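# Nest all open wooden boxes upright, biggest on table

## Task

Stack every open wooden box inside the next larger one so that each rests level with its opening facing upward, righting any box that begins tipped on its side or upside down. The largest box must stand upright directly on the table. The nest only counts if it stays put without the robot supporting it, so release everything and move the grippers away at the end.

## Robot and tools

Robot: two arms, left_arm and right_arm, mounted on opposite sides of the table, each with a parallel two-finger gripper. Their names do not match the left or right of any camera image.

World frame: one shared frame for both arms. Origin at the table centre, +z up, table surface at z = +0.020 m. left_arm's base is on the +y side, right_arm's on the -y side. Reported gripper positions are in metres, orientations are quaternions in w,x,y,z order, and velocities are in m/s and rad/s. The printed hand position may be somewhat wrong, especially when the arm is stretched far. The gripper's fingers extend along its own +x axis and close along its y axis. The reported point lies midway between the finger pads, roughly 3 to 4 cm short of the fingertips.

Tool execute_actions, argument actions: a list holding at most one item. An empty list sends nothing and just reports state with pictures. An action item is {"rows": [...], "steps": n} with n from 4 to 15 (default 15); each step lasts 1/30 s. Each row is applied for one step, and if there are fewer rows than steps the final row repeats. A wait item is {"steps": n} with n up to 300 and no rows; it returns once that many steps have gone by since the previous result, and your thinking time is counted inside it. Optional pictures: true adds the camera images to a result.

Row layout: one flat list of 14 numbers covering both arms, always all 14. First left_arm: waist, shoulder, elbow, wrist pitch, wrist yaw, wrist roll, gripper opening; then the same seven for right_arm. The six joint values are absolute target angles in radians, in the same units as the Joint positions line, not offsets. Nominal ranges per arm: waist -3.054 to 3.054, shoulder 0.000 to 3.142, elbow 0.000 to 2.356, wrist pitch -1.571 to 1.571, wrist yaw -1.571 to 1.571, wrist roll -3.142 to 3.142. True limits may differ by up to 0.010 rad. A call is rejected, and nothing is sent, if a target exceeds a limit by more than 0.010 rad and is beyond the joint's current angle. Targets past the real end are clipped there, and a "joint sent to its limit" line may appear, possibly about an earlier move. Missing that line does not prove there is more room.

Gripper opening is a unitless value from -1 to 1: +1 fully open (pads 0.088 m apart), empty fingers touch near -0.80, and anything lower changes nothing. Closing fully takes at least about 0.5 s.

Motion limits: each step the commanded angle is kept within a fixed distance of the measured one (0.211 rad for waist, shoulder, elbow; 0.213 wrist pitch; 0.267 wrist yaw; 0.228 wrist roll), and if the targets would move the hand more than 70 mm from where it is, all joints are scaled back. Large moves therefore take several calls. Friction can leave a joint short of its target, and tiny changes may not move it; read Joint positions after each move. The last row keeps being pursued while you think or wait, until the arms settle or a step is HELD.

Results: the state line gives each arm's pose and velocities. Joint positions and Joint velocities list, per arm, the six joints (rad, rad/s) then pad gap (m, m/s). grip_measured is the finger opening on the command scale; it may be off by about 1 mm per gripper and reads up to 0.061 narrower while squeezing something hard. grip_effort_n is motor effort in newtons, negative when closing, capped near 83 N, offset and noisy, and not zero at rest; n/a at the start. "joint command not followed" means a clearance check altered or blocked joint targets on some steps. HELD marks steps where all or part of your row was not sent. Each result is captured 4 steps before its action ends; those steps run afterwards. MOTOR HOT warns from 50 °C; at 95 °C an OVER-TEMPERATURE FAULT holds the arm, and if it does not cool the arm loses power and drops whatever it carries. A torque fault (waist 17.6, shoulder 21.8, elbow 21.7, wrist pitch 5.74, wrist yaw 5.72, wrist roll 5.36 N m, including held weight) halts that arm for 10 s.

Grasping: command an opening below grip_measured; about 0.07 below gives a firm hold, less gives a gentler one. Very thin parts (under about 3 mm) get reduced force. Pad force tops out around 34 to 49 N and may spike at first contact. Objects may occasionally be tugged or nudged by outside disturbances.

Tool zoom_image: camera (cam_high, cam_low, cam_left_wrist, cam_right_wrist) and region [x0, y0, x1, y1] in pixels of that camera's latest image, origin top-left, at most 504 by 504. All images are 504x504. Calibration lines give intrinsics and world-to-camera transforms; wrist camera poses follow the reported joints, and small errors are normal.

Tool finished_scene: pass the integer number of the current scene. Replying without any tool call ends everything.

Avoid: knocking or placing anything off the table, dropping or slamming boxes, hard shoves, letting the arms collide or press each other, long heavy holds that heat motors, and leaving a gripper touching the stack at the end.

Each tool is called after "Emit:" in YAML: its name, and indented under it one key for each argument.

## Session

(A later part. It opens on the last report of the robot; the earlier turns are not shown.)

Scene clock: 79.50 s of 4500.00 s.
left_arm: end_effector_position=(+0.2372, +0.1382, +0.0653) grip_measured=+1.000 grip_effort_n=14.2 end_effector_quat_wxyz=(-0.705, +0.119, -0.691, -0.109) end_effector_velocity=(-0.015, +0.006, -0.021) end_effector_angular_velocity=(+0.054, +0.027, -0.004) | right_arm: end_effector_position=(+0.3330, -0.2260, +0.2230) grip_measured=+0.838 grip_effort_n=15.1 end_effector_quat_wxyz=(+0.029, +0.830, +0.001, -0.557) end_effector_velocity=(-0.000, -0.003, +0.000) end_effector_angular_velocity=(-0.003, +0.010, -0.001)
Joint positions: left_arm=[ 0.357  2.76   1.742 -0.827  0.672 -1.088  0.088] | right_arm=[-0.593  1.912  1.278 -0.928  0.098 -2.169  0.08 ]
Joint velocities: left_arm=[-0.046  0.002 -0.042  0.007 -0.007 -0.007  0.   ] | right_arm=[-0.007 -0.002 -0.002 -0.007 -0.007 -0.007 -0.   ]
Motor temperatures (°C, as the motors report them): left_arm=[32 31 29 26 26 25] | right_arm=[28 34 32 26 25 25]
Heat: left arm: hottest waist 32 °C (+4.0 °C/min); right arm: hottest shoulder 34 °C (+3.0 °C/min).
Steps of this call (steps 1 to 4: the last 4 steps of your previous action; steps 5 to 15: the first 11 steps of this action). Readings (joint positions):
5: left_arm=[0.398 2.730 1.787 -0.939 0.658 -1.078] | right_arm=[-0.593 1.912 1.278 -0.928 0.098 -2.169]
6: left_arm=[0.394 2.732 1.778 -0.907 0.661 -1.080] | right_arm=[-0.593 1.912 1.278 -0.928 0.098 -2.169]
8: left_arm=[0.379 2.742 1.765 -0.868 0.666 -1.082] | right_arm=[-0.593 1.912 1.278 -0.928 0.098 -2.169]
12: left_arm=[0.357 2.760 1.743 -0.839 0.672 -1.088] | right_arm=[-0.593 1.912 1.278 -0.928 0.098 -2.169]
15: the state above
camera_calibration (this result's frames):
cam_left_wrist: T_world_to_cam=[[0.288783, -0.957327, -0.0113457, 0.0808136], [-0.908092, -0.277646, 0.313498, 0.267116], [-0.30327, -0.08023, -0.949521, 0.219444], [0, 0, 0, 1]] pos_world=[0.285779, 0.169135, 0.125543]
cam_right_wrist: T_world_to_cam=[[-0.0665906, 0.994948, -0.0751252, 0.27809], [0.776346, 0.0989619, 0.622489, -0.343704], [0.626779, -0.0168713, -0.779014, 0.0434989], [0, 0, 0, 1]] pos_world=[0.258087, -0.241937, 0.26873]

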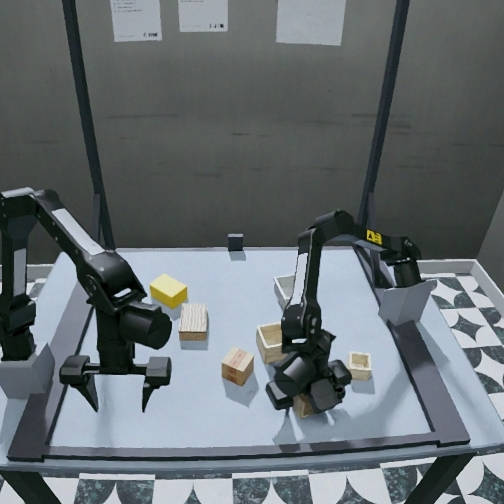

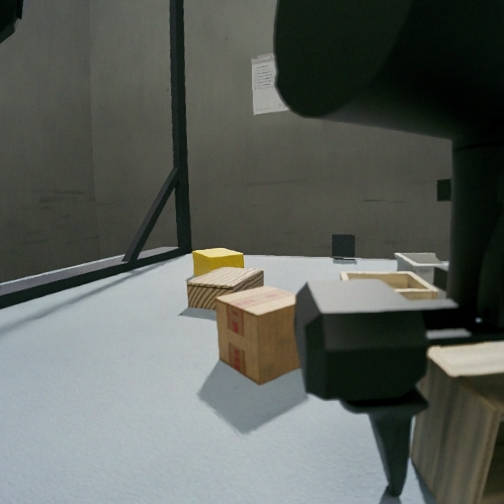

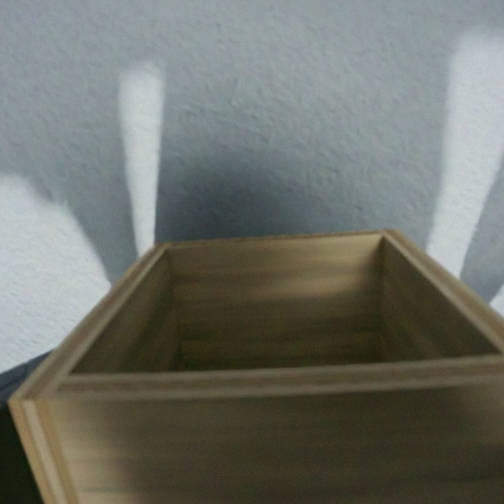

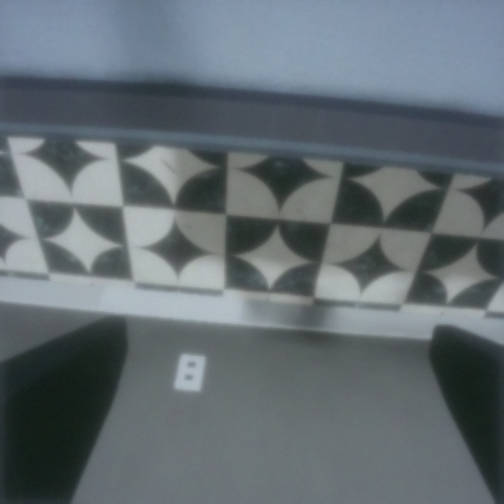

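Emit:
execute_actions:
  actions:
    - {"rows":[[0.357,2.76,1.74,-0.827,0.672,-1.088,0.2,-0.593,1.912,1.278,-0.928,0.098,-2.169,0.84]]}

Emit:
execute_actions:
  actions:
    - {"steps":6}

Emit:
execute_actions:
  actions:
    - {"rows":[[0.44,2.69,1.82,-1.03,0.64,-1.088,0.2,-0.593,1.912,1.278,-0.928,0.098,-2.169,0.84]]}

Emit:
execute_actions:
  actions:
    - {"rows":[[0.44,2.69,1.82,-1.03,0.64,2.054,0.2,-0.593,1.912,1.278,-0.928,0.098,-2.169,0.84]]}

Emit:
execute_actions:
  actions:
    - {"steps":58}

Emit:
execute_actions:
  actions:
    - {"rows":[[0.365,2.752,1.75,-0.845,0.67,2.054,0.2,-0.593,1.912,1.278,-0.928,0.098,-2.169,0.84]]}

Emit:
execute_actions:
  actions:
    - {"rows":[[0.355,2.765,1.738,-0.825,0.673,2.054,0.2,-0.593,1.912,1.278,-0.928,0.098,-2.169,0.84]]}
  pictures: true

Scene clock: 80.17 s of 4500.00 s.
left_arm: end_effector_position=(+0.2372, +0.1390, +0.0646) grip_measured=+0.481 grip_effort_n=-83.5 end_effector_quat_wxyz=(-0.704, +0.120, -0.692, -0.109) end_effector_velocity=(-0.004, +0.001, -0.007) end_effector_angular_velocity=(+0.022, +0.006, +0.017) | right_arm: end_effector_position=(+0.3330, -0.2260, +0.2230) grip_measured=+0.838 grip_effort_n=15.1 end_effector_quat_wxyz=(+0.029, +0.830, +0.001, -0.557) end_effector_velocity=(-0.003, -0.001, +0.001) end_effector_angular_velocity=(-0.007, +0.008, +0.023)
Joint positions: left_arm=[ 0.357  2.761  1.739 -0.825  0.674 -1.088  0.063] | right_arm=[-0.593  1.912  1.278 -0.928  0.098 -2.169  0.08 ]
Joint velocities: left_arm=[-0.017  0.007  0.002 -0.007 -0.007 -0.022 -0.   ] | right_arm=[ 0.002 -0.007 -0.002 -0.007 -0.007 -0.022 -0.   ]
Motor temperatures (°C, as the motors report them): left_arm=[32 31 29 26 26 25] | right_arm=[28 34 32 26 25 25]
Heat: left arm: hottest waist 32 °C (+4.1 °C/min); right arm: hottest shoulder 34 °C (+3.0 °C/min).
Steps of this call (steps 1 to 4: the last 4 steps of your previous action; steps 5 to 9: the robot went on to your last target; steps 10 to 20: the first 11 steps of this action). Readings (joint positions):
10: left_arm=[0.354 2.761 1.739 -0.823 0.673 -1.088] | right_arm=[-0.593 1.912 1.278 -0.928 0.098 -2.169]
11: left_arm=[0.355 2.761 1.739 -0.823 0.673 -1.088] | right_arm=[-0.593 1.912 1.278 -0.928 0.098 -2.169]
13: left_arm=[0.356 2.761 1.739 -0.824 0.673 -1.088] | right_arm=[-0.593 1.912 1.278 -0.928 0.098 -2.169]
17: left_arm=[0.357 2.761 1.739 -0.824 0.674 -1.088] | right_arm=[-0.593 1.912 1.278 -0.928 0.098 -2.169]
20: the state above

Scene clock: 80.37 s of 4500.00 s.
left_arm: end_effector_position=(+0.2372, +0.1390, +0.0646) grip_measured=+0.481 grip_effort_n=-83.5 end_effector_quat_wxyz=(-0.704, +0.120, -0.692, -0.109) end_effector_velocity=(-0.003, -0.001, +0.000) end_effector_angular_velocity=(+0.011, -0.002, +0.004) | right_arm: end_effector_position=(+0.3330, -0.2260, +0.2230) grip_measured=+0.838 grip_effort_n=14.2 end_effector_quat_wxyz=(+0.029, +0.830, +0.001, -0.557) end_effector_velocity=(-0.003, -0.001, +0.001) end_effector_angular_velocity=(-0.002, +0.008, +0.010)
Joint positions: left_arm=[ 0.357  2.761  1.739 -0.825  0.674 -1.088  0.063] | right_arm=[-0.593  1.912  1.278 -0.928  0.098 -2.169  0.08 ]
Joint velocities: left_arm=[-0.007 -0.007 -0.002 -0.007 -0.007 -0.007 -0.   ] | right_arm=[ 0.002 -0.007 -0.002 -0.007 -0.007 -0.007 -0.   ]
Motor temperatures (°C, as the motors report them): left_arm=[32 31 29 26 26 25] | right_arm=[28 34 32 26 25 25]
Heat: left arm: hottest waist 32 °C (+4.0 °C/min); right arm: hottest shoulder 34 °C (+3.0 °C/min).
Kept back: nothing.
Steps of this call (steps 1 to 4: the last 4 steps of your previous action; steps 5 to 6: the robot went on to your last target). Readings (joint positions):
1: left_arm=[0.357 2.761 1.739 -0.825 0.674 -1.088] | right_arm=[-0.593 1.912 1.278 -0.928 0.098 -2.169]
2: left_arm=[0.357 2.761 1.739 -0.825 0.674 -1.088] | right_arm=[-0.593 1.912 1.278 -0.928 0.098 -2.169]
4: left_arm=[0.357 2.761 1.739 -0.825 0.674 -1.088] | right_arm=[-0.593 1.912 1.278 -0.928 0.098 -2.169]
6: the state above

Scene clock: 80.73 s of 4500.00 s.
left_arm: end_effector_position=(+0.2375, +0.1418, +0.1205) grip_measured=+0.481 grip_effort_n=-83.5 end_effector_quat_wxyz=(-0.699, +0.155, -0.684, -0.142) end_effector_velocity=(-0.017, -0.010, +0.018) end_effector_angular_velocity=(+0.010, +0.020, +0.000) | right_arm: end_effector_position=(+0.3330, -0.2260, +0.2230) grip_measured=+0.838 grip_effort_n=15.1 end_effector_quat_wxyz=(+0.029, +0.830, +0.001, -0.557) end_effector_velocity=(-0.004, +0.002, -0.003) end_effector_angular_velocity=(+0.018, +0.030, +0.011)
Joint positions: left_arm=[ 0.44   2.701  1.813 -1.016  0.646 -1.088  0.063] | right_arm=[-0.593  1.912  1.278 -0.928  0.098 -2.169  0.08 ]
Joint velocities: left_arm=[-0.007 -0.042  0.032 -0.095  0.007  0.007  0.   ] | right_arm=[-0.002 -0.002 -0.007  0.007 -0.037 -0.007 -0.   ]
Motor temperatures (°C, as the motors report them): left_arm=[33 31 29 25 26 25] | right_arm=[28 34 32 26 25 25]
Heat: left arm: hottest waist 33 °C (+5.0 °C/min); right arm: hottest shoulder 34 °C (+3.0 °C/min).
Steps of this call (steps 1 to 11: the first 11 steps of this action). Readings (joint positions):
1: left_arm=[0.359 2.759 1.746 -0.843 0.672 -1.088] | right_arm=[-0.593 1.912 1.278 -0.928 0.098 -2.169]
2: left_arm=[0.365 2.758 1.760 -0.894 0.666 -1.088] | right_arm=[-0.593 1.912 1.278 -0.928 0.098 -2.169]
4: left_arm=[0.388 2.745 1.774 -0.956 0.656 -1.088] | right_arm=[-0.593 1.912 1.278 -0.928 0.098 -2.169]
8: left_arm=[0.432 2.714 1.804 -1.001 0.647 -1.088] | right_arm=[-0.593 1.912 1.278 -0.928 0.098 -2.169]
11: the state above

Scene clock: 81.23 s of 4500.00 s.
left_arm: end_effector_position=(+0.2351, +0.1425, +0.1199) grip_measured=+0.481 grip_effort_n=-83.5 end_effector_quat_wxyz=(+0.713, +0.030, +0.700, -0.032) end_effector_velocity=(-0.002, +0.001, -0.000) end_effector_angular_velocity=(+0.036, -0.004, -1.440) | right_arm: end_effector_position=(+0.3330, -0.2260, +0.2230) grip_measured=+0.838 grip_effort_n=15.1 end_effector_quat_wxyz=(+0.029, +0.830, +0.001, -0.557) end_effector_velocity=(-0.001, -0.002, -0.000) end_effector_angular_velocity=(-0.004, +0.010, +0.004)
Joint positions: left_arm=[ 0.437  2.701  1.814 -1.028  0.643 -0.572  0.063] | right_arm=[-0.593  1.912  1.278 -0.928  0.098 -2.169  0.08 ]
Joint velocities: left_arm=[-0.002 -0.002 -0.002 -0.007 -0.007  1.443 -0.   ] | right_arm=[-0.002 -0.002 -0.002 -0.007 -0.007 -0.007 -0.   ]
Motor temperatures (°C, as the motors report them): left_arm=[33 31 29 25 26 25] | right_arm=[28 34 32 26 25 25]
Heat: left arm: hottest waist 33 °C (+5.1 °C/min); right arm: hottest shoulder 34 °C (+3.0 °C/min).
Steps of this call (steps 1 to 4: the last 4 steps of your previous action; steps 5 to 15: the first 11 steps of this action). Readings (joint positions):
5: left_arm=[0.437 2.701 1.813 -1.027 0.644 -1.063] | right_arm=[-0.593 1.912 1.278 -0.928 0.098 -2.169]
6: left_arm=[0.437 2.701 1.813 -1.027 0.644 -1.010] | right_arm=[-0.593 1.912 1.278 -0.928 0.098 -2.169]
8: left_arm=[0.437 2.701 1.813 -1.027 0.644 -0.912] | right_arm=[-0.593 1.912 1.278 -0.928 0.098 -2.169]
12: left_arm=[0.437 2.701 1.814 -1.028 0.643 -0.718] | right_arm=[-0.593 1.912 1.278 -0.928 0.098 -2.169]
15: the state above

Scene clock: 83.17 s of 4500.00 s.
left_arm: end_effector_position=(+0.2350, +0.1425, +0.1199) grip_measured=+0.482 grip_effort_n=-83.5 end_effector_quat_wxyz=(+0.161, +0.695, +0.156, -0.683) end_effector_velocity=(-0.001, +0.002, +0.001) end_effector_angular_velocity=(+0.023, -0.012, -0.183) | right_arm: end_effector_position=(+0.3330, -0.2260, +0.2230) grip_measured=+0.838 grip_effort_n=15.1 end_effector_quat_wxyz=(+0.029, +0.830, +0.001, -0.557) end_effector_velocity=(-0.004, +0.000, -0.001) end_effector_angular_velocity=(+0.007, +0.022, -0.002)
Joint positions: left_arm=[ 0.437  2.701  1.814 -1.029  0.643  2.03   0.063] | right_arm=[-0.593  1.912  1.278 -0.928  0.098 -2.169  0.08 ]
Joint velocities: left_arm=[-0.002 -0.007 -0.002 -0.007 -0.022  0.183 -0.   ] | right_arm=[ 0.002 -0.002 -0.002 -0.007 -0.022  0.007 -0.   ]
Motor temperatures (°C, as the motors report them): left_arm=[33 32 29 25 26 25] | right_arm=[28 34 32 26 25 25]
Heat: left arm: hottest waist 33 °C (+5.1 °C/min); right arm: hottest shoulder 34 °C (+3.0 °C/min).
Kept back: nothing.
Steps of this call (steps 1 to 4: the last 4 steps of your previous action; steps 5 to 58: the robot went on to your last target). Readings (joint positions):
1: left_arm=[0.437 2.701 1.814 -1.028 0.643 -0.524] | right_arm=[-0.593 1.912 1.278 -0.928 0.098 -2.169]
2: left_arm=[0.437 2.701 1.814 -1.028 0.643 -0.475] | right_arm=[-0.593 1.912 1.278 -0.928 0.098 -2.169]
4: left_arm=[0.437 2.701 1.814 -1.029 0.643 -0.378] | right_arm=[-0.593 1.912 1.278 -0.928 0.098 -2.169]
8: left_arm=[0.437 2.701 1.814 -1.029 0.643 -0.183] | right_arm=[-0.593 1.912 1.278 -0.928 0.098 -2.169]
58: the state above

Scene clock: 83.53 s of 4500.00 s.
left_arm: end_effector_position=(+0.2336, +0.1342, +0.0727) grip_measured=+0.482 grip_effort_n=-83.5 end_effector_quat_wxyz=(+0.118, +0.706, +0.112, -0.689) end_effector_velocity=(+0.018, +0.001, -0.004) end_effector_angular_velocity=(-0.043, -0.050, -0.039) | right_arm: end_effector_position=(+0.3330, -0.2260, +0.2230) grip_measured=+0.838 grip_effort_n=15.1 end_effector_quat_wxyz=(+0.029, +0.830, +0.001, -0.557) end_effector_velocity=(-0.005, -0.003, +0.000) end_effector_angular_velocity=(-0.008, +0.015, -0.007)
Joint positions: left_arm=[ 0.355  2.744  1.755 -0.858  0.664  2.05   0.063] | right_arm=[-0.593  1.912  1.278 -0.928  0.098 -2.169  0.08 ]
Joint velocities: left_arm=[ 0.017  0.012 -0.027  0.11  -0.007  0.007  0.   ] | right_arm=[ 0.002 -0.007 -0.002 -0.022 -0.007  0.007  0.   ]
Motor temperatures (°C, as the motors report them): left_arm=[33 32 29 25 26 25] | right_arm=[28 34 32 26 25 25]
Heat: left arm: hottest waist 33 °C (+5.0 °C/min); right arm: hottest shoulder 34 °C (+3.0 °C/min).
Steps of this call (steps 1 to 11: the first 11 steps of this action). Readings (joint positions):
1: left_arm=[0.435 2.701 1.809 -1.014 0.644 2.034] | right_arm=[-0.593 1.912 1.278 -0.928 0.098 -2.169]
2: left_arm=[0.429 2.703 1.797 -0.969 0.646 2.038] | right_arm=[-0.593 1.912 1.278 -0.928 0.098 -2.169]
4: left_arm=[0.407 2.713 1.786 -0.912 0.655 2.044] | right_arm=[-0.593 1.912 1.278 -0.928 0.098 -2.169]
8: left_arm=[0.362 2.737 1.762 -0.871 0.663 2.049] | right_arm=[-0.593 1.912 1.278 -0.928 0.098 -2.169]
11: the state above

Scene clock: 84.03 s of 4500.00 s.
left_arm: end_effector_position=(+0.2361, +0.1362, +0.0665) grip_measured=+0.482 grip_effort_n=-83.5 end_effector_quat_wxyz=(+0.118, +0.706, +0.108, -0.690) end_effector_velocity=(-0.002, -0.003, -0.002) end_effector_angular_velocity=(-0.005, +0.003, -0.003) | right_arm: end_effector_position=(+0.3330, -0.2260, +0.2230) grip_measured=+0.838 grip_effort_n=15.6 end_effector_quat_wxyz=(+0.029, +0.830, +0.001, -0.557) end_effector_velocity=(-0.000, -0.003, +0.000) end_effector_angular_velocity=(+0.003, +0.010, -0.014)
Joint positions: left_arm=[ 0.353  2.754  1.743 -0.828  0.669  2.051  0.063] | right_arm=[-0.593  1.912  1.278 -0.928  0.098 -2.169  0.08 ]
Joint velocities: left_arm=[-0.007 -0.002 -0.002  0.007  0.007 -0.007  0.   ] | right_arm=[-0.007 -0.002 -0.002 -0.007 -0.007  0.007 -0.   ]
Motor temperatures (°C, as the motors report them): left_arm=[33 32 29 25 26 25] | right_arm=[28 34 32 26 25 25]
Heat: left arm: hottest waist 33 °C (+5.1 °C/min); right arm: hottest shoulder 34 °C (+3.0 °C/min).
Steps of this call (steps 1 to 4: the last 4 steps of your previous action; steps 5 to 15: the first 11 steps of this action). Readings (joint positions):
5: left_arm=[0.360 2.744 1.754 -0.847 0.666 2.051] | right_arm=[-0.593 1.912 1.278 -0.928 0.098 -2.169]
6: left_arm=[0.359 2.745 1.751 -0.842 0.667 2.051] | right_arm=[-0.593 1.912 1.278 -0.928 0.098 -2.169]
8: left_arm=[0.358 2.748 1.748 -0.835 0.668 2.051] | right_arm=[-0.593 1.912 1.278 -0.928 0.098 -2.169]
12: left_arm=[0.354 2.753 1.744 -0.830 0.668 2.051] | right_arm=[-0.593 1.912 1.278 -0.928 0.098 -2.169]
15: the state above
camera_calibration (this result's frames):
cam_left_wrist: T_world_to_cam=[[-0.284241, 0.957672, -0.0455206, -0.0440476], [0.89329, 0.281778, 0.350191, -0.238741], [0.348195, 0.0588756, -0.935572, 0.0464196], [0, 0, 0, 1]] pos_world=[0.184582, 0.106722, 0.125029]
cam_right_wrist: T_world_to_cam=[[-0.0665906, 0.994948, -0.0751252, 0.27809], [0.776346, 0.0989619, 0.622489, -0.343704], [0.626779, -0.0168713, -0.779014, 0.0434989], [0, 0, 0, 1]] pos_world=[0.258087, -0.241937, 0.26873]

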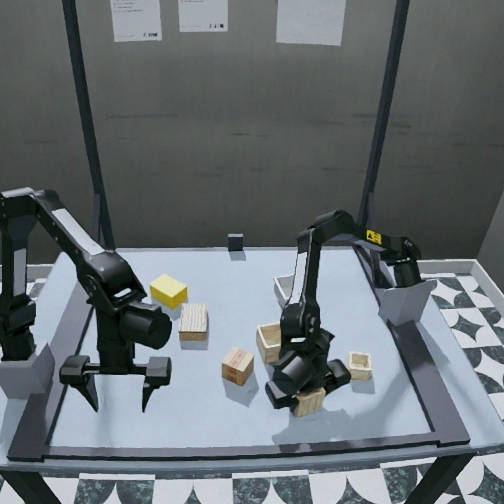

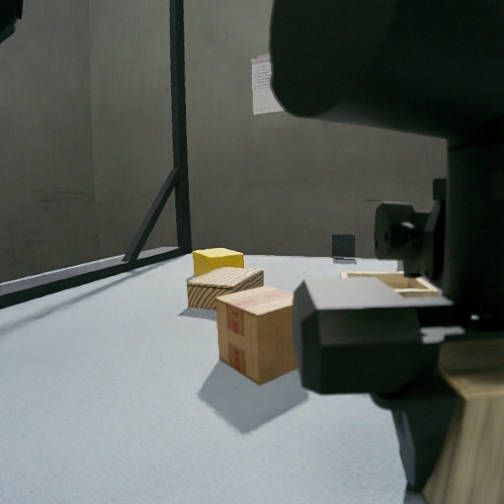

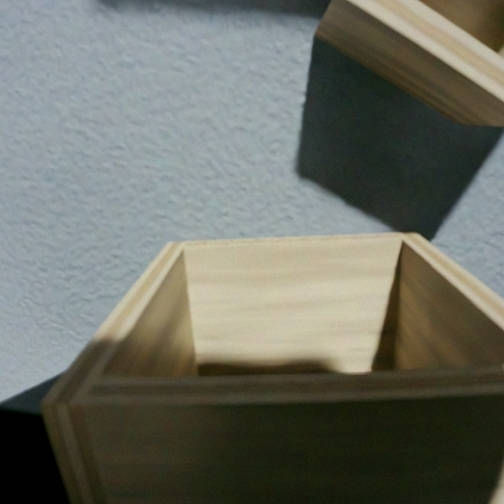

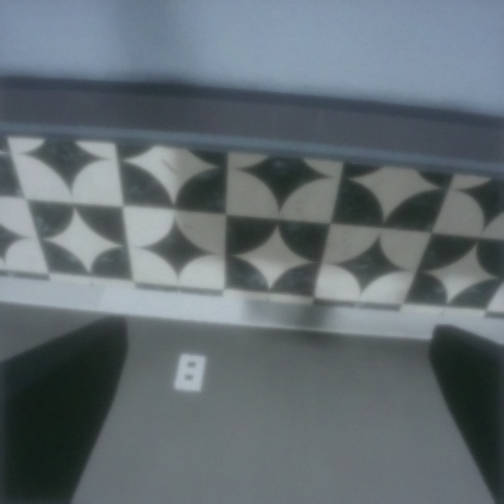

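Emit:
execute_actions:
  actions:
    - {"rows":[[0.352,2.765,1.736,-0.815,0.673,2.054,0.2,-0.593,1.912,1.278,-0.928,0.098,-2.169,0.84],[0.352,2.765,1.736,-0.815,0.673,2.054,0.2,-0.593,1.912,1.278,-0.928,0.098,-2.169,0.84],[0.352,2.765,1.736,-0.815,0.673,2.054,0.2,-0.593,1.912,1.278,-0.928,0.098,-2.169,0.84],[0.352,2.765,1.736,-0.815,0.673,2.054,0.2,-0.593,1.912,1.278,-0.928,0.098,-2.169,0.84],[0.352,2.765,1.736,-0.815,0.673,2.054,0.2,-0.593,1.912,1.278,-0.928,0.098,-2.169,0.84],[0.352,2.765,1.736,-0.815,0.673,2.054,1,-0.593,1.912,1.278,-0.928,0.098,-2.169,0.84]]}

Emit:
execute_actions:
  actions:
    - {"steps":8}

Emit:
execute_actions:
  actions:
    - {"rows":[[0.47,2.66,1.83,-1.12,0.63,1.2,1,-0.593,1.912,1.278,-0.928,0.098,-2.169,0.84]]}

Emit:
execute_actions:
  actions:
    - {"rows":[[0.14,2.2,1.4,-0.78,-0.055,-1.45,1,-0.593,1.912,1.278,-0.928,0.098,-2.169,0.84]]}

Emit:
execute_actions:
  actions:
    - {"steps":50}
  pictures: true

Scene clock: 84.70 s of 4500.00 s.
left_arm: end_effector_position=(+0.2367, +0.1349, +0.0656) grip_measured=+0.833 grip_effort_n=17.4 end_effector_quat_wxyz=(+0.117, +0.708, +0.103, -0.689) end_effector_velocity=(-0.004, +0.002, +0.001) end_effector_angular_velocity=(+0.016, +0.005, +0.002) | right_arm: end_effector_position=(+0.3330, -0.2260, +0.2230) grip_measured=+0.838 grip_effort_n=14.7 end_effector_quat_wxyz=(+0.029, +0.830, +0.001, -0.557) end_effector_velocity=(+0.000, -0.003, +0.002) end_effector_angular_velocity=(-0.013, -0.004, +0.016)
Joint positions: left_arm=[ 0.351  2.754  1.741 -0.817  0.669  2.051  0.08 ] | right_arm=[-0.593  1.912  1.278 -0.928  0.098 -2.169  0.08 ]
Joint velocities: left_arm=[-0.002 -0.007 -0.002 -0.022 -0.007  0.007  0.063] | right_arm=[-0.002 -0.007 -0.002 -0.007  0.007 -0.022 -0.   ]
Motor temperatures (°C, as the motors report them): left_arm=[33 32 29 25 26 25] | right_arm=[28 34 32 26 25 25]
Heat: left arm: hottest waist 33 °C (+5.0 °C/min); right arm: hottest shoulder 34 °C (+3.0 °C/min).
Steps of this call (steps 1 to 4: the last 4 steps of your previous action; steps 5 to 9: the robot went on to your last target; steps 10 to 20: the first 11 steps of this action). Readings (joint positions):
10: left_arm=[0.353 2.754 1.743 -0.826 0.669 2.051] | right_arm=[-0.593 1.912 1.278 -0.928 0.098 -2.169]
11: left_arm=[0.353 2.754 1.742 -0.824 0.669 2.051] | right_arm=[-0.593 1.912 1.278 -0.928 0.098 -2.169]
13: left_arm=[0.352 2.754 1.742 -0.821 0.669 2.051] | right_arm=[-0.593 1.912 1.278 -0.928 0.098 -2.169]
17: left_arm=[0.351 2.754 1.741 -0.818 0.669 2.051] | right_arm=[-0.593 1.912 1.278 -0.928 0.098 -2.169]
20: the state above

Scene clock: 84.97 s of 4500.00 s.
left_arm: end_effector_position=(+0.2367, +0.1348, +0.0656) grip_measured=+0.986 grip_effort_n=15.6 end_effector_quat_wxyz=(+0.117, +0.708, +0.103, -0.688) end_effector_velocity=(+0.004, +0.003, -0.001) end_effector_angular_velocity=(+0.012, -0.017, +0.023) | right_arm: end_effector_position=(+0.3330, -0.2260, +0.2230) grip_measured=+0.838 grip_effort_n=15.1 end_effector_quat_wxyz=(+0.029, +0.830, +0.001, -0.557) end_effector_velocity=(-0.001, -0.004, +0.001) end_effector_angular_velocity=(-0.020, +0.003, -0.001)
Joint positions: left_arm=[ 0.351  2.754  1.741 -0.817  0.669  2.051  0.087] | right_arm=[-0.593  1.912  1.278 -0.928  0.098 -2.169  0.08 ]
Joint velocities: left_arm=[ 0.002  0.002 -0.002  0.007 -0.022 -0.022  0.008] | right_arm=[-0.002 -0.002  0.002 -0.022  0.007 -0.007 -0.   ]
Motor temperatures (°C, as the motors report them): left_arm=[33 32 29 25 26 25] | right_arm=[28 34 32 26 25 25]
Heat: left arm: hottest waist 33 °C (+5.0 °C/min); right arm: hottest shoulder 34 °C (+3.0 °C/min).
Kept back: nothing.
Steps of this call (steps 1 to 4: the last 4 steps of your previous action; steps 5 to 8: the robot went on to your last target). Readings (joint positions):
1: left_arm=[0.351 2.754 1.741 -0.817 0.669 2.051] | right_arm=[-0.593 1.912 1.278 -0.928 0.098 -2.169]
2: left_arm=[0.351 2.754 1.741 -0.817 0.669 2.051] | right_arm=[-0.593 1.912 1.278 -0.928 0.098 -2.169]
4: left_arm=[0.351 2.754 1.741 -0.817 0.669 2.051] | right_arm=[-0.593 1.912 1.278 -0.928 0.098 -2.169]
8: the state above

Scene clock: 85.33 s of 4500.00 s.
left_arm: end_effector_position=(+0.2324, +0.1474, +0.1427) grip_measured=+1.000 grip_effort_n=15.1 end_effector_quat_wxyz=(+0.336, +0.628, +0.325, -0.622) end_effector_velocity=(-0.030, -0.002, +0.030) end_effector_angular_velocity=(+0.048, +0.051, +1.507) | right_arm: end_effector_position=(+0.3330, -0.2260, +0.2230) grip_measured=+0.838 grip_effort_n=14.7 end_effector_quat_wxyz=(+0.029, +0.830, +0.001, -0.557) end_effector_velocity=(-0.002, -0.002, +0.001) end_effector_angular_velocity=(-0.000, +0.008, +0.005)
Joint positions: left_arm=[ 0.475  2.668  1.824 -1.095  0.637  1.55   0.088] | right_arm=[-0.593  1.912  1.278 -0.928  0.098 -2.169  0.08 ]
Joint velocities: left_arm=[-0.002 -0.066  0.046 -0.198 -0.037 -1.458  0.   ] | right_arm=[-0.002 -0.007 -0.002 -0.007 -0.007 -0.007 -0.   ]
Motor temperatures (°C, as the motors report them): left_arm=[33 32 29 25 26 25] | right_arm=[28 34 32 26 25 25]
Heat: left arm: hottest waist 33 °C (+5.1 °C/min); right arm: hottest shoulder 34 °C (+3.0 °C/min).
Steps of this call (steps 1 to 11: the first 11 steps of this action). Readings (joint positions):
1: left_arm=[0.353 2.752 1.747 -0.833 0.669 2.031] | right_arm=[-0.593 1.912 1.278 -0.928 0.098 -2.169]
2: left_arm=[0.361 2.750 1.760 -0.881 0.664 1.984] | right_arm=[-0.593 1.912 1.278 -0.928 0.098 -2.169]
4: left_arm=[0.394 2.734 1.778 -0.967 0.651 1.891] | right_arm=[-0.593 1.912 1.278 -0.928 0.098 -2.169]
8: left_arm=[0.461 2.687 1.812 -1.066 0.640 1.696] | right_arm=[-0.593 1.912 1.278 -0.928 0.098 -2.169]
11: the state above

Scene clock: 85.83 s of 4500.00 s.
left_arm: end_effector_position=(+0.1601, +0.1269, +0.1339) grip_measured=+1.000 grip_effort_n=15.6 end_effector_quat_wxyz=(+0.434, +0.768, +0.351, -0.315) end_effector_velocity=(-0.026, -0.057, +0.206) end_effector_angular_velocity=(-0.731, -1.415, +0.678) | right_arm: end_effector_position=(+0.3330, -0.2260, +0.2230) grip_measured=+0.838 grip_effort_n=15.1 end_effector_quat_wxyz=(+0.029, +0.830, +0.001, -0.557) end_effector_velocity=(-0.001, -0.000, +0.003) end_effector_angular_velocity=(+0.004, +0.005, +0.006)
Joint positions: left_arm=[ 0.127  2.274  1.448 -0.807  0.065  0.826  0.088] | right_arm=[-0.593  1.912  1.278 -0.928  0.098 -2.169  0.08 ]
Joint velocities: left_arm=[-0.1   -0.686 -0.291  0.256 -0.916 -1.458  0.   ] | right_arm=[-0.002 -0.007  0.002 -0.007 -0.007 -0.007  0.   ]
Motor temperatures (°C, as the motors report them): left_arm=[33 32 29 25 26 25] | right_arm=[28 34 32 26 25 25]
Heat: left arm: hottest waist 33 °C (+5.0 °C/min); right arm: hottest shoulder 34 °C (+3.0 °C/min).
Steps of this call (steps 1 to 4: the last 4 steps of your previous action; steps 5 to 15: the first 11 steps of this action). Readings (joint positions):
5: left_arm=[0.463 2.653 1.805 -1.086 0.608 1.311] | right_arm=[-0.593 1.912 1.278 -0.928 0.098 -2.169]
6: left_arm=[0.442 2.620 1.757 -1.030 0.532 1.262] | right_arm=[-0.593 1.912 1.278 -0.928 0.098 -2.169]
8: left_arm=[0.366 2.544 1.664 -0.948 0.419 1.164] | right_arm=[-0.593 1.912 1.278 -0.928 0.098 -2.169]
12: left_arm=[0.183 2.371 1.506 -0.839 0.202 0.971] | right_arm=[-0.593 1.912 1.278 -0.928 0.098 -2.169]
15: the state above

Scene clock: 87.50 s of 4500.00 s.
left_arm: end_effector_position=(+0.1663, +0.1335, +0.1581) grip_measured=+1.000 grip_effort_n=14.7 end_effector_quat_wxyz=(+0.906, -0.059, +0.381, +0.176) end_effector_velocity=(-0.001, +0.002, +0.000) end_effector_angular_velocity=(-0.128, -0.061, +0.155) | right_arm: end_effector_position=(+0.3330, -0.2260, +0.2230) grip_measured=+0.838 grip_effort_n=14.7 end_effector_quat_wxyz=(+0.029, +0.830, +0.001, -0.557) end_effector_velocity=(-0.003, -0.001, -0.001) end_effector_angular_velocity=(+0.003, +0.023, +0.006)
Joint positions: left_arm=[ 0.14   2.215  1.405 -0.782 -0.05  -1.42   0.088] | right_arm=[-0.593  1.912  1.278 -0.928  0.098 -2.169  0.08 ]
Joint velocities: left_arm=[-0.002 -0.002 -0.002 -0.007 -0.007 -0.212  0.   ] | right_arm=[-0.002 -0.002 -0.002 -0.007 -0.022 -0.007 -0.   ]
Motor temperatures (°C, as the motors report them): left_arm=[33 32 29 25 26 25] | right_arm=[28 34 33 26 25 25]
Heat: left arm: hottest waist 33 °C (+5.0 °C/min); right arm: hottest shoulder 34 °C (+3.0 °C/min).
Kept back: nothing.
Steps of this call (steps 1 to 4: the last 4 steps of your previous action; steps 5 to 50: the robot went on to your last target). Readings (joint positions):
1: left_arm=[0.127 2.254 1.441 -0.799 0.037 0.778] | right_arm=[-0.593 1.912 1.278 -0.928 0.098 -2.169]
2: left_arm=[0.130 2.239 1.435 -0.794 0.015 0.729] | right_arm=[-0.593 1.912 1.278 -0.928 0.098 -2.169]
4: left_arm=[0.140 2.222 1.426 -0.789 -0.015 0.631] | right_arm=[-0.593 1.912 1.278 -0.928 0.098 -2.169]
8: left_arm=[0.144 2.218 1.411 -0.785 -0.039 0.437] | right_arm=[-0.593 1.912 1.278 -0.928 0.098 -2.169]
50: the state above
camera_calibration (this result's frames):
cam_left_wrist: T_world_to_cam=[[0.360394, -0.930198, -0.0696298, 0.0915912], [-0.852595, -0.298205, -0.429134, 0.283219], [0.378416, 0.214023, -0.900553, 0.125352], [0, 0, 0, 1]] pos_world=[0.161028, 0.142827, 0.240802]
cam_right_wrist: T_world_to_cam=[[-0.0665906, 0.994948, -0.0751252, 0.27809], [0.776346, 0.0989619, 0.622489, -0.343704], [0.626779, -0.0168713, -0.779014, 0.0434989], [0, 0, 0, 1]] pos_world=[0.258087, -0.241937, 0.26873]

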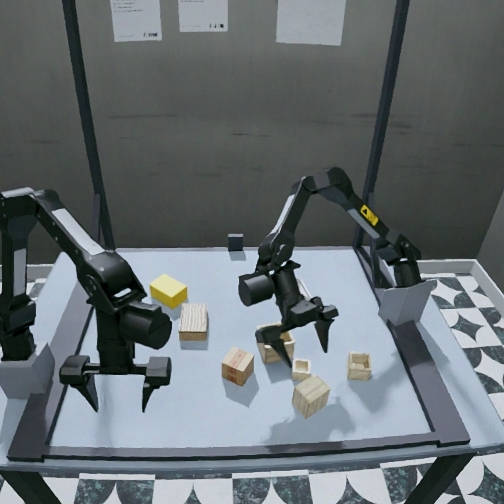

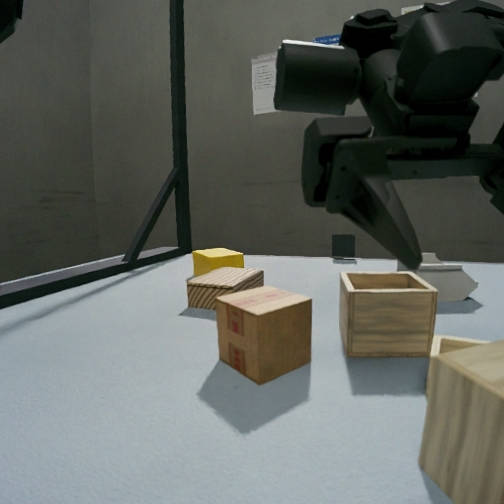

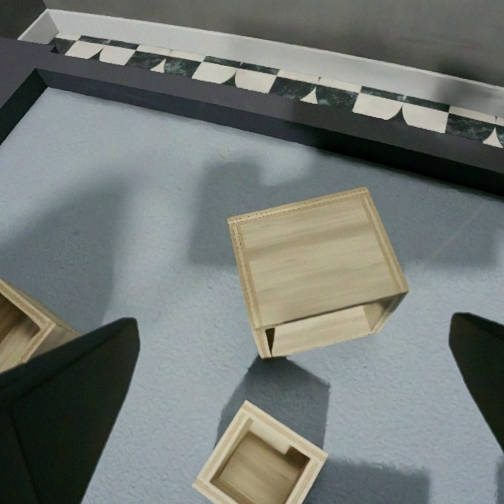

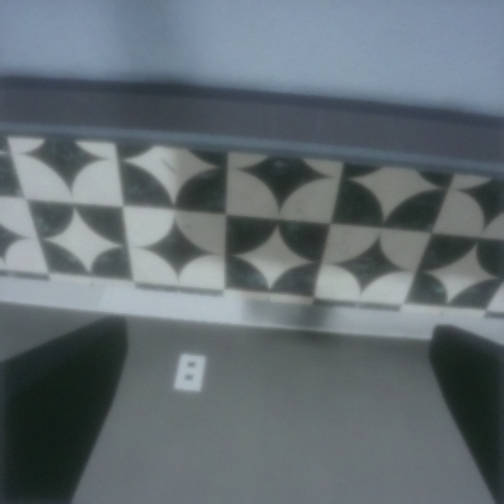

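Emit:
execute_actions:
  actions:
    - {"rows":[[0.085,2.38,1.61,-1.02,-0.049,-1.72,1,-0.593,1.912,1.278,-0.928,0.098,-2.169,0.84]]}

Emit:
execute_actions:
  actions:
    - {"rows":[[0.085,2.47,1.61,-0.93,-0.049,-1.72,1,-0.593,1.912,1.278,-0.928,0.098,-2.169,0.84]]}
  pictures: true

Scene clock: 88.53 s of 4500.00 s.
left_arm: end_effector_position=(+0.1577, +0.1339, +0.1328) grip_measured=+1.000 grip_effort_n=14.7 end_effector_quat_wxyz=(+0.876, -0.118, +0.361, +0.297) end_effector_velocity=(-0.003, -0.006, +0.005) end_effector_angular_velocity=(-0.050, -0.038, +0.135) | right_arm: end_effector_position=(+0.3330, -0.2260, +0.2230) grip_measured=+0.838 grip_effort_n=14.7 end_effector_quat_wxyz=(+0.029, +0.830, +0.001, -0.557) end_effector_velocity=(-0.004, -0.006, -0.003) end_effector_angular_velocity=(-0.006, +0.033, -0.017)
Joint positions: left_arm=[ 0.081  2.363  1.589 -1.004 -0.052 -1.7    0.088] | right_arm=[-0.593  1.912  1.278 -0.928  0.098 -2.169  0.08 ]
Joint velocities: left_arm=[ 0.002  0.042  0.1   -0.11   0.007 -0.139  0.   ] | right_arm=[-0.007 -0.002 -0.007 -0.022 -0.022  0.007 -0.   ]
Motor temperatures (°C, as the motors report them): left_arm=[34 33 29 25 26 25] | right_arm=[28 34 33 26 25 25]
Heat: left arm: hottest waist 34 °C (+6.0 °C/min); right arm: hottest shoulder 34 °C (+3.0 °C/min).
Steps of this call (steps 1 to 20: the robot went on to your last target; steps 21 to 31: the first 11 steps of this action). Readings (joint positions):
21: left_arm=[0.139 2.225 1.422 -0.805 -0.051 -1.472] | right_arm=[-0.593 1.912 1.278 -0.928 0.098 -2.169]
22: left_arm=[0.134 2.251 1.464 -0.863 -0.052 -1.527] | right_arm=[-0.593 1.912 1.278 -0.928 0.098 -2.169]
24: left_arm=[0.115 2.299 1.530 -0.916 -0.052 -1.605] | right_arm=[-0.593 1.912 1.278 -0.928 0.098 -2.169]
28: left_arm=[0.085 2.350 1.575 -0.987 -0.052 -1.680] | right_arm=[-0.593 1.912 1.278 -0.928 0.098 -2.169]
31: the state above

Scene clock: 89.03 s of 4500.00 s.
left_arm: end_effector_position=(+0.1815, +0.1380, +0.1072) grip_measured=+1.000 grip_effort_n=14.7 end_effector_quat_wxyz=(+0.874, -0.123, +0.359, +0.305) end_effector_velocity=(+0.001, -0.003, +0.001) end_effector_angular_velocity=(-0.013, -0.016, -0.012) | right_arm: end_effector_position=(+0.3330, -0.2260, +0.2230) grip_measured=+0.838 grip_effort_n=14.7 end_effector_quat_wxyz=(+0.029, +0.830, +0.001, -0.557) end_effector_velocity=(+0.000, -0.003, +0.002) end_effector_angular_velocity=(-0.008, -0.005, +0.003)
Joint positions: left_arm=[ 0.082  2.46   1.609 -0.937 -0.052 -1.717  0.088] | right_arm=[-0.593  1.912  1.278 -0.928  0.098 -2.169  0.08 ]
Joint velocities: left_arm=[-0.002 -0.007 -0.007  0.022 -0.007 -0.007  0.   ] | right_arm=[-0.002 -0.007 -0.002 -0.007  0.007 -0.007 -0.   ]
Motor temperatures (°C, as the motors report them): left_arm=[34 33 29 25 26 25] | right_arm=[28 34 33 27 25 25]
Heat: left arm: hottest waist 34 °C (+6.1 °C/min); right arm: hottest shoulder 34 °C (+2.0 °C/min).
Steps of this call (steps 1 to 4: the last 4 steps of your previous action; steps 5 to 15: the first 11 steps of this action). Readings (joint positions):
5: left_arm=[0.082 2.372 1.601 -1.011 -0.052 -1.713] | right_arm=[-0.593 1.912 1.278 -0.928 0.098 -2.169]
6: left_arm=[0.082 2.384 1.604 -0.993 -0.052 -1.714] | right_arm=[-0.593 1.912 1.278 -0.928 0.098 -2.169]
8: left_arm=[0.082 2.413 1.612 -0.957 -0.052 -1.715] | right_arm=[-0.593 1.912 1.278 -0.928 0.098 -2.169]
12: left_arm=[0.082 2.456 1.609 -0.944 -0.052 -1.717] | right_arm=[-0.593 1.912 1.278 -0.928 0.098 -2.169]
15: the state above
camera_calibration (this result's frames):
cam_left_wrist: T_world_to_cam=[[0.618915, -0.784174, -0.0448934, 0.0170107], [-0.716668, -0.540396, -0.440863, 0.285699], [0.321453, 0.30503, -0.896451, 0.0700929], [0, 0, 0, 1]] pos_world=[0.171691, 0.146349, 0.189553]
cam_right_wrist: T_world_to_cam=[[-0.0665906, 0.994948, -0.0751252, 0.27809], [0.776346, 0.0989619, 0.622489, -0.343704], [0.626779, -0.0168713, -0.779014, 0.0434989], [0, 0, 0, 1]] pos_world=[0.258087, -0.241937, 0.26873]

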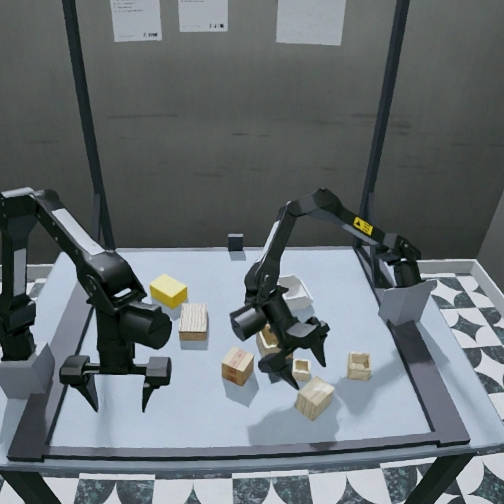

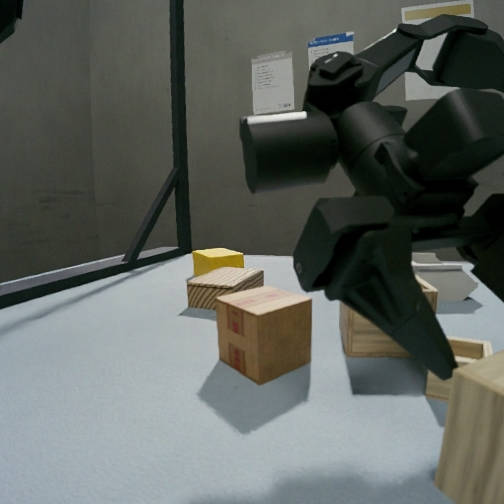

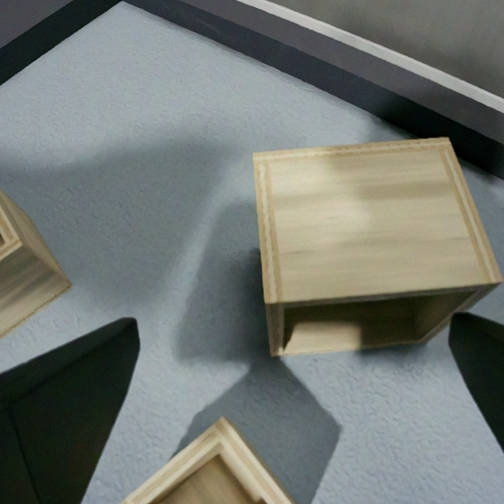

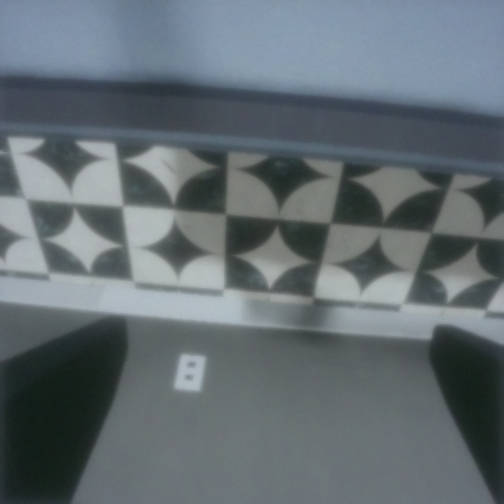

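Emit:
execute_actions:
  actions:
    - {"rows":[[0.085,2.50,1.70,-0.99,-0.049,-1.72,1,-0.593,1.912,1.278,-0.928,0.098,-2.169,0.84]]}
  pictures: true

Scene clock: 89.80 s of 4500.00 s.
left_arm: end_effector_position=(+0.1831, +0.1242, +0.1126) grip_measured=+1.000 grip_effort_n=14.7 end_effector_quat_wxyz=(+0.875, -0.125, +0.359, +0.301) end_effector_velocity=(-0.001, +0.004, -0.004) end_effector_angular_velocity=(+0.018, +0.016, +0.029) | right_arm: end_effector_position=(+0.3330, -0.2260, +0.2230) grip_measured=+0.838 grip_effort_n=15.1 end_effector_quat_wxyz=(+0.029, +0.830, +0.001, -0.557) end_effector_velocity=(+0.004, +0.003, +0.002) end_effector_angular_velocity=(+0.012, -0.017, +0.009)
Joint positions: left_arm=[ 0.082  2.485  1.69  -0.984 -0.052 -1.717  0.088] | right_arm=[-0.593  1.912  1.278 -0.928  0.098 -2.169  0.08 ]
Joint velocities: left_arm=[-0.002  0.022  0.022 -0.037  0.007 -0.007  0.   ] | right_arm=[-0.002 -0.002 -0.002  0.022  0.007 -0.007 -0.   ]
Motor temperatures (°C, as the motors report them): left_arm=[34 33 29 25 26 25] | right_arm=[28 34 33 27 25 25]
Heat: left arm: hottest waist 34 °C (+6.0 °C/min); right arm: hottest shoulder 34 °C (+2.0 °C/min).
Steps of this call (steps 1 to 4: the last 4 steps of your previous action; steps 5 to 12: the robot went on to your last target; steps 13 to 23: the first 11 steps of this action). Readings (joint positions):
13: left_arm=[0.082 2.463 1.616 -0.939 -0.052 -1.717] | right_arm=[-0.593 1.912 1.278 -0.928 0.098 -2.169]
14: left_arm=[0.082 2.470 1.632 -0.953 -0.052 -1.717] | right_arm=[-0.593 1.912 1.278 -0.928 0.098 -2.169]
16: left_arm=[0.082 2.479 1.659 -0.963 -0.052 -1.717] | right_arm=[-0.593 1.912 1.278 -0.928 0.098 -2.169]
20: left_arm=[0.082 2.483 1.684 -0.980 -0.052 -1.717] | right_arm=[-0.593 1.912 1.278 -0.928 0.098 -2.169]
23: the state above
camera_calibration (this result's frames):
cam_left_wrist: T_world_to_cam=[[0.61485, -0.787704, -0.0384941, 0.00583266], [-0.718223, -0.539119, -0.439894, 0.281787], [0.325753, 0.298116, -0.897224, 0.0787387], [0, 0, 0, 1]] pos_world=[0.17315, 0.133038, 0.194827]
cam_right_wrist: T_world_to_cam=[[-0.0665906, 0.994948, -0.0751252, 0.27809], [0.776346, 0.0989619, 0.622489, -0.343704], [0.626779, -0.0168713, -0.779014, 0.0434989], [0, 0, 0, 1]] pos_world=[0.258087, -0.241937, 0.26873]

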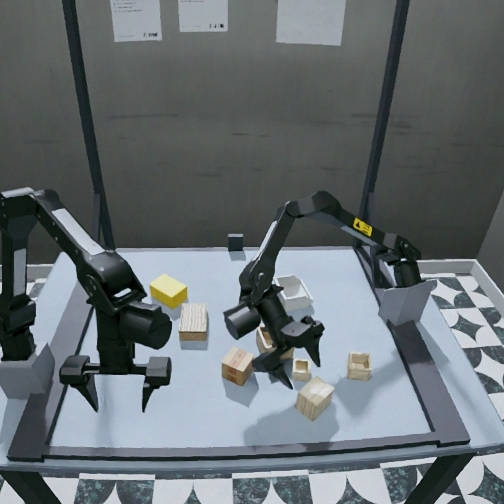

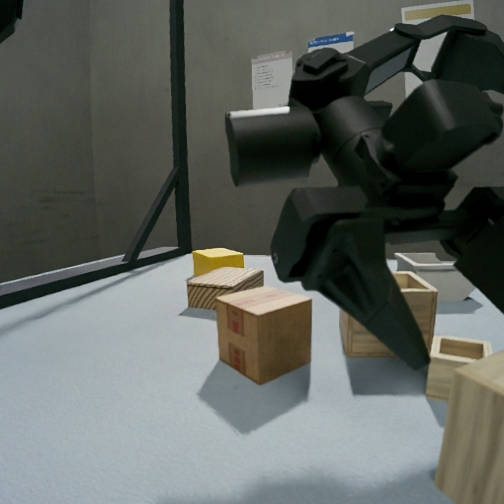

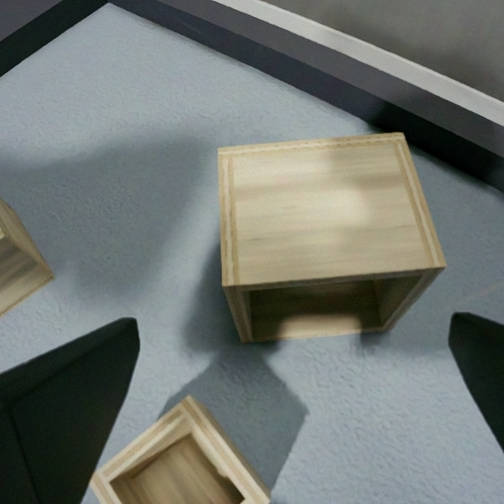

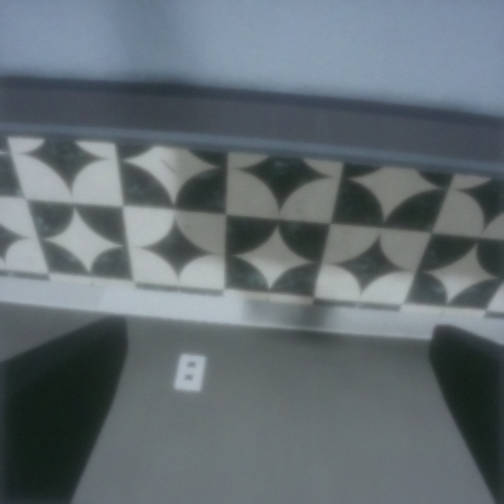

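Emit:
execute_actions:
  actions:
    - {"rows":[[0.085,2.57,1.70,-0.92,-0.049,-1.74,1,-0.593,1.912,1.278,-0.928,0.098,-2.169,0.84]]}
  pictures: true

Scene clock: 90.30 s of 4500.00 s.
left_arm: end_effector_position=(+0.2020, +0.1303, +0.0907) grip_measured=+1.000 grip_effort_n=14.7 end_effector_quat_wxyz=(+0.873, -0.132, +0.356, +0.307) end_effector_velocity=(+0.006, -0.005, +0.003) end_effector_angular_velocity=(-0.010, -0.028, -0.030) | right_arm: end_effector_position=(+0.3330, -0.2260, +0.2230) grip_measured=+0.838 grip_effort_n=15.6 end_effector_quat_wxyz=(+0.029, +0.830, +0.001, -0.557) end_effector_velocity=(-0.003, -0.004, -0.001) end_effector_angular_velocity=(-0.011, +0.018, -0.013)
Joint positions: left_arm=[ 0.082  2.56   1.699 -0.926 -0.052 -1.736  0.088] | right_arm=[-0.593  1.912  1.278 -0.928  0.098 -2.169  0.08 ]
Joint velocities: left_arm=[ 0.002 -0.007 -0.007  0.037 -0.022  0.007  0.   ] | right_arm=[-0.002 -0.002 -0.002 -0.022 -0.007  0.007 -0.   ]
Motor temperatures (°C, as the motors report them): left_arm=[34 33 29 25 26 25] | right_arm=[28 34 33 27 25 25]
Heat: left arm: hottest waist 34 °C (+6.1 °C/min); right arm: hottest shoulder 34 °C (+2.0 °C/min).
Steps of this call (steps 1 to 4: the last 4 steps of your previous action; steps 5 to 15: the first 11 steps of this action). Readings (joint positions):
5: left_arm=[0.082 2.494 1.691 -0.985 -0.052 -1.720] | right_arm=[-0.593 1.912 1.278 -0.928 0.098 -2.169]
6: left_arm=[0.082 2.502 1.694 -0.970 -0.052 -1.724] | right_arm=[-0.593 1.912 1.278 -0.928 0.098 -2.169]
8: left_arm=[0.082 2.524 1.700 -0.942 -0.052 -1.729] | right_arm=[-0.593 1.912 1.278 -0.928 0.098 -2.169]
12: left_arm=[0.082 2.557 1.699 -0.931 -0.052 -1.734] | right_arm=[-0.593 1.912 1.278 -0.928 0.098 -2.169]
15: the state above
camera_calibration (this result's frames):
cam_left_wrist: T_world_to_cam=[[0.628694, -0.777055, -0.0304771, -0.00669854], [-0.706166, -0.554048, -0.440864, 0.288617], [0.32569, 0.29869, -0.897056, 0.0510501], [0, 0, 0, 1]] pos_world=[0.191396, 0.139454, 0.172831]
cam_right_wrist: T_world_to_cam=[[-0.0665906, 0.994948, -0.0751252, 0.27809], [0.776346, 0.0989619, 0.622489, -0.343704], [0.626779, -0.0168713, -0.779014, 0.0434989], [0, 0, 0, 1]] pos_world=[0.258087, -0.241937, 0.26873]

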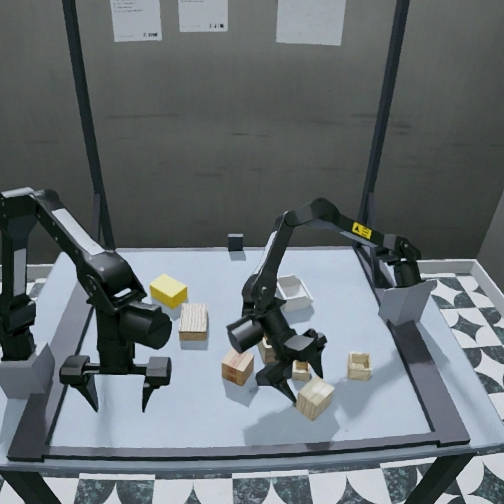

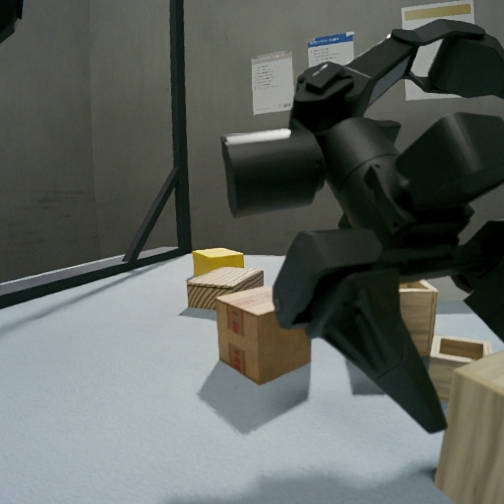

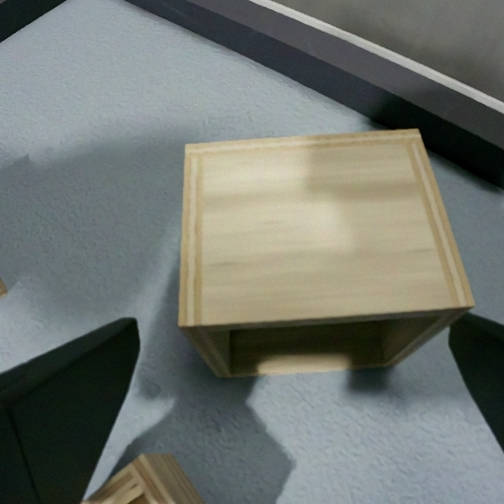

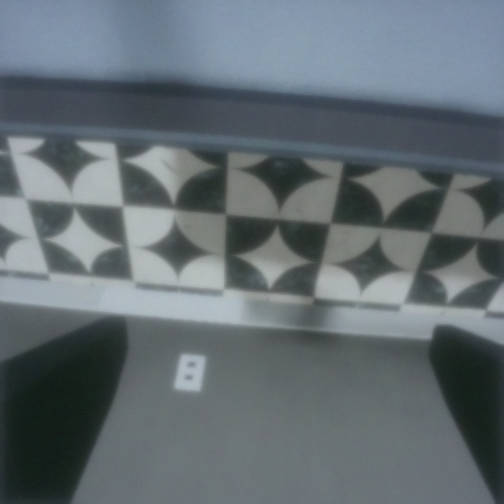

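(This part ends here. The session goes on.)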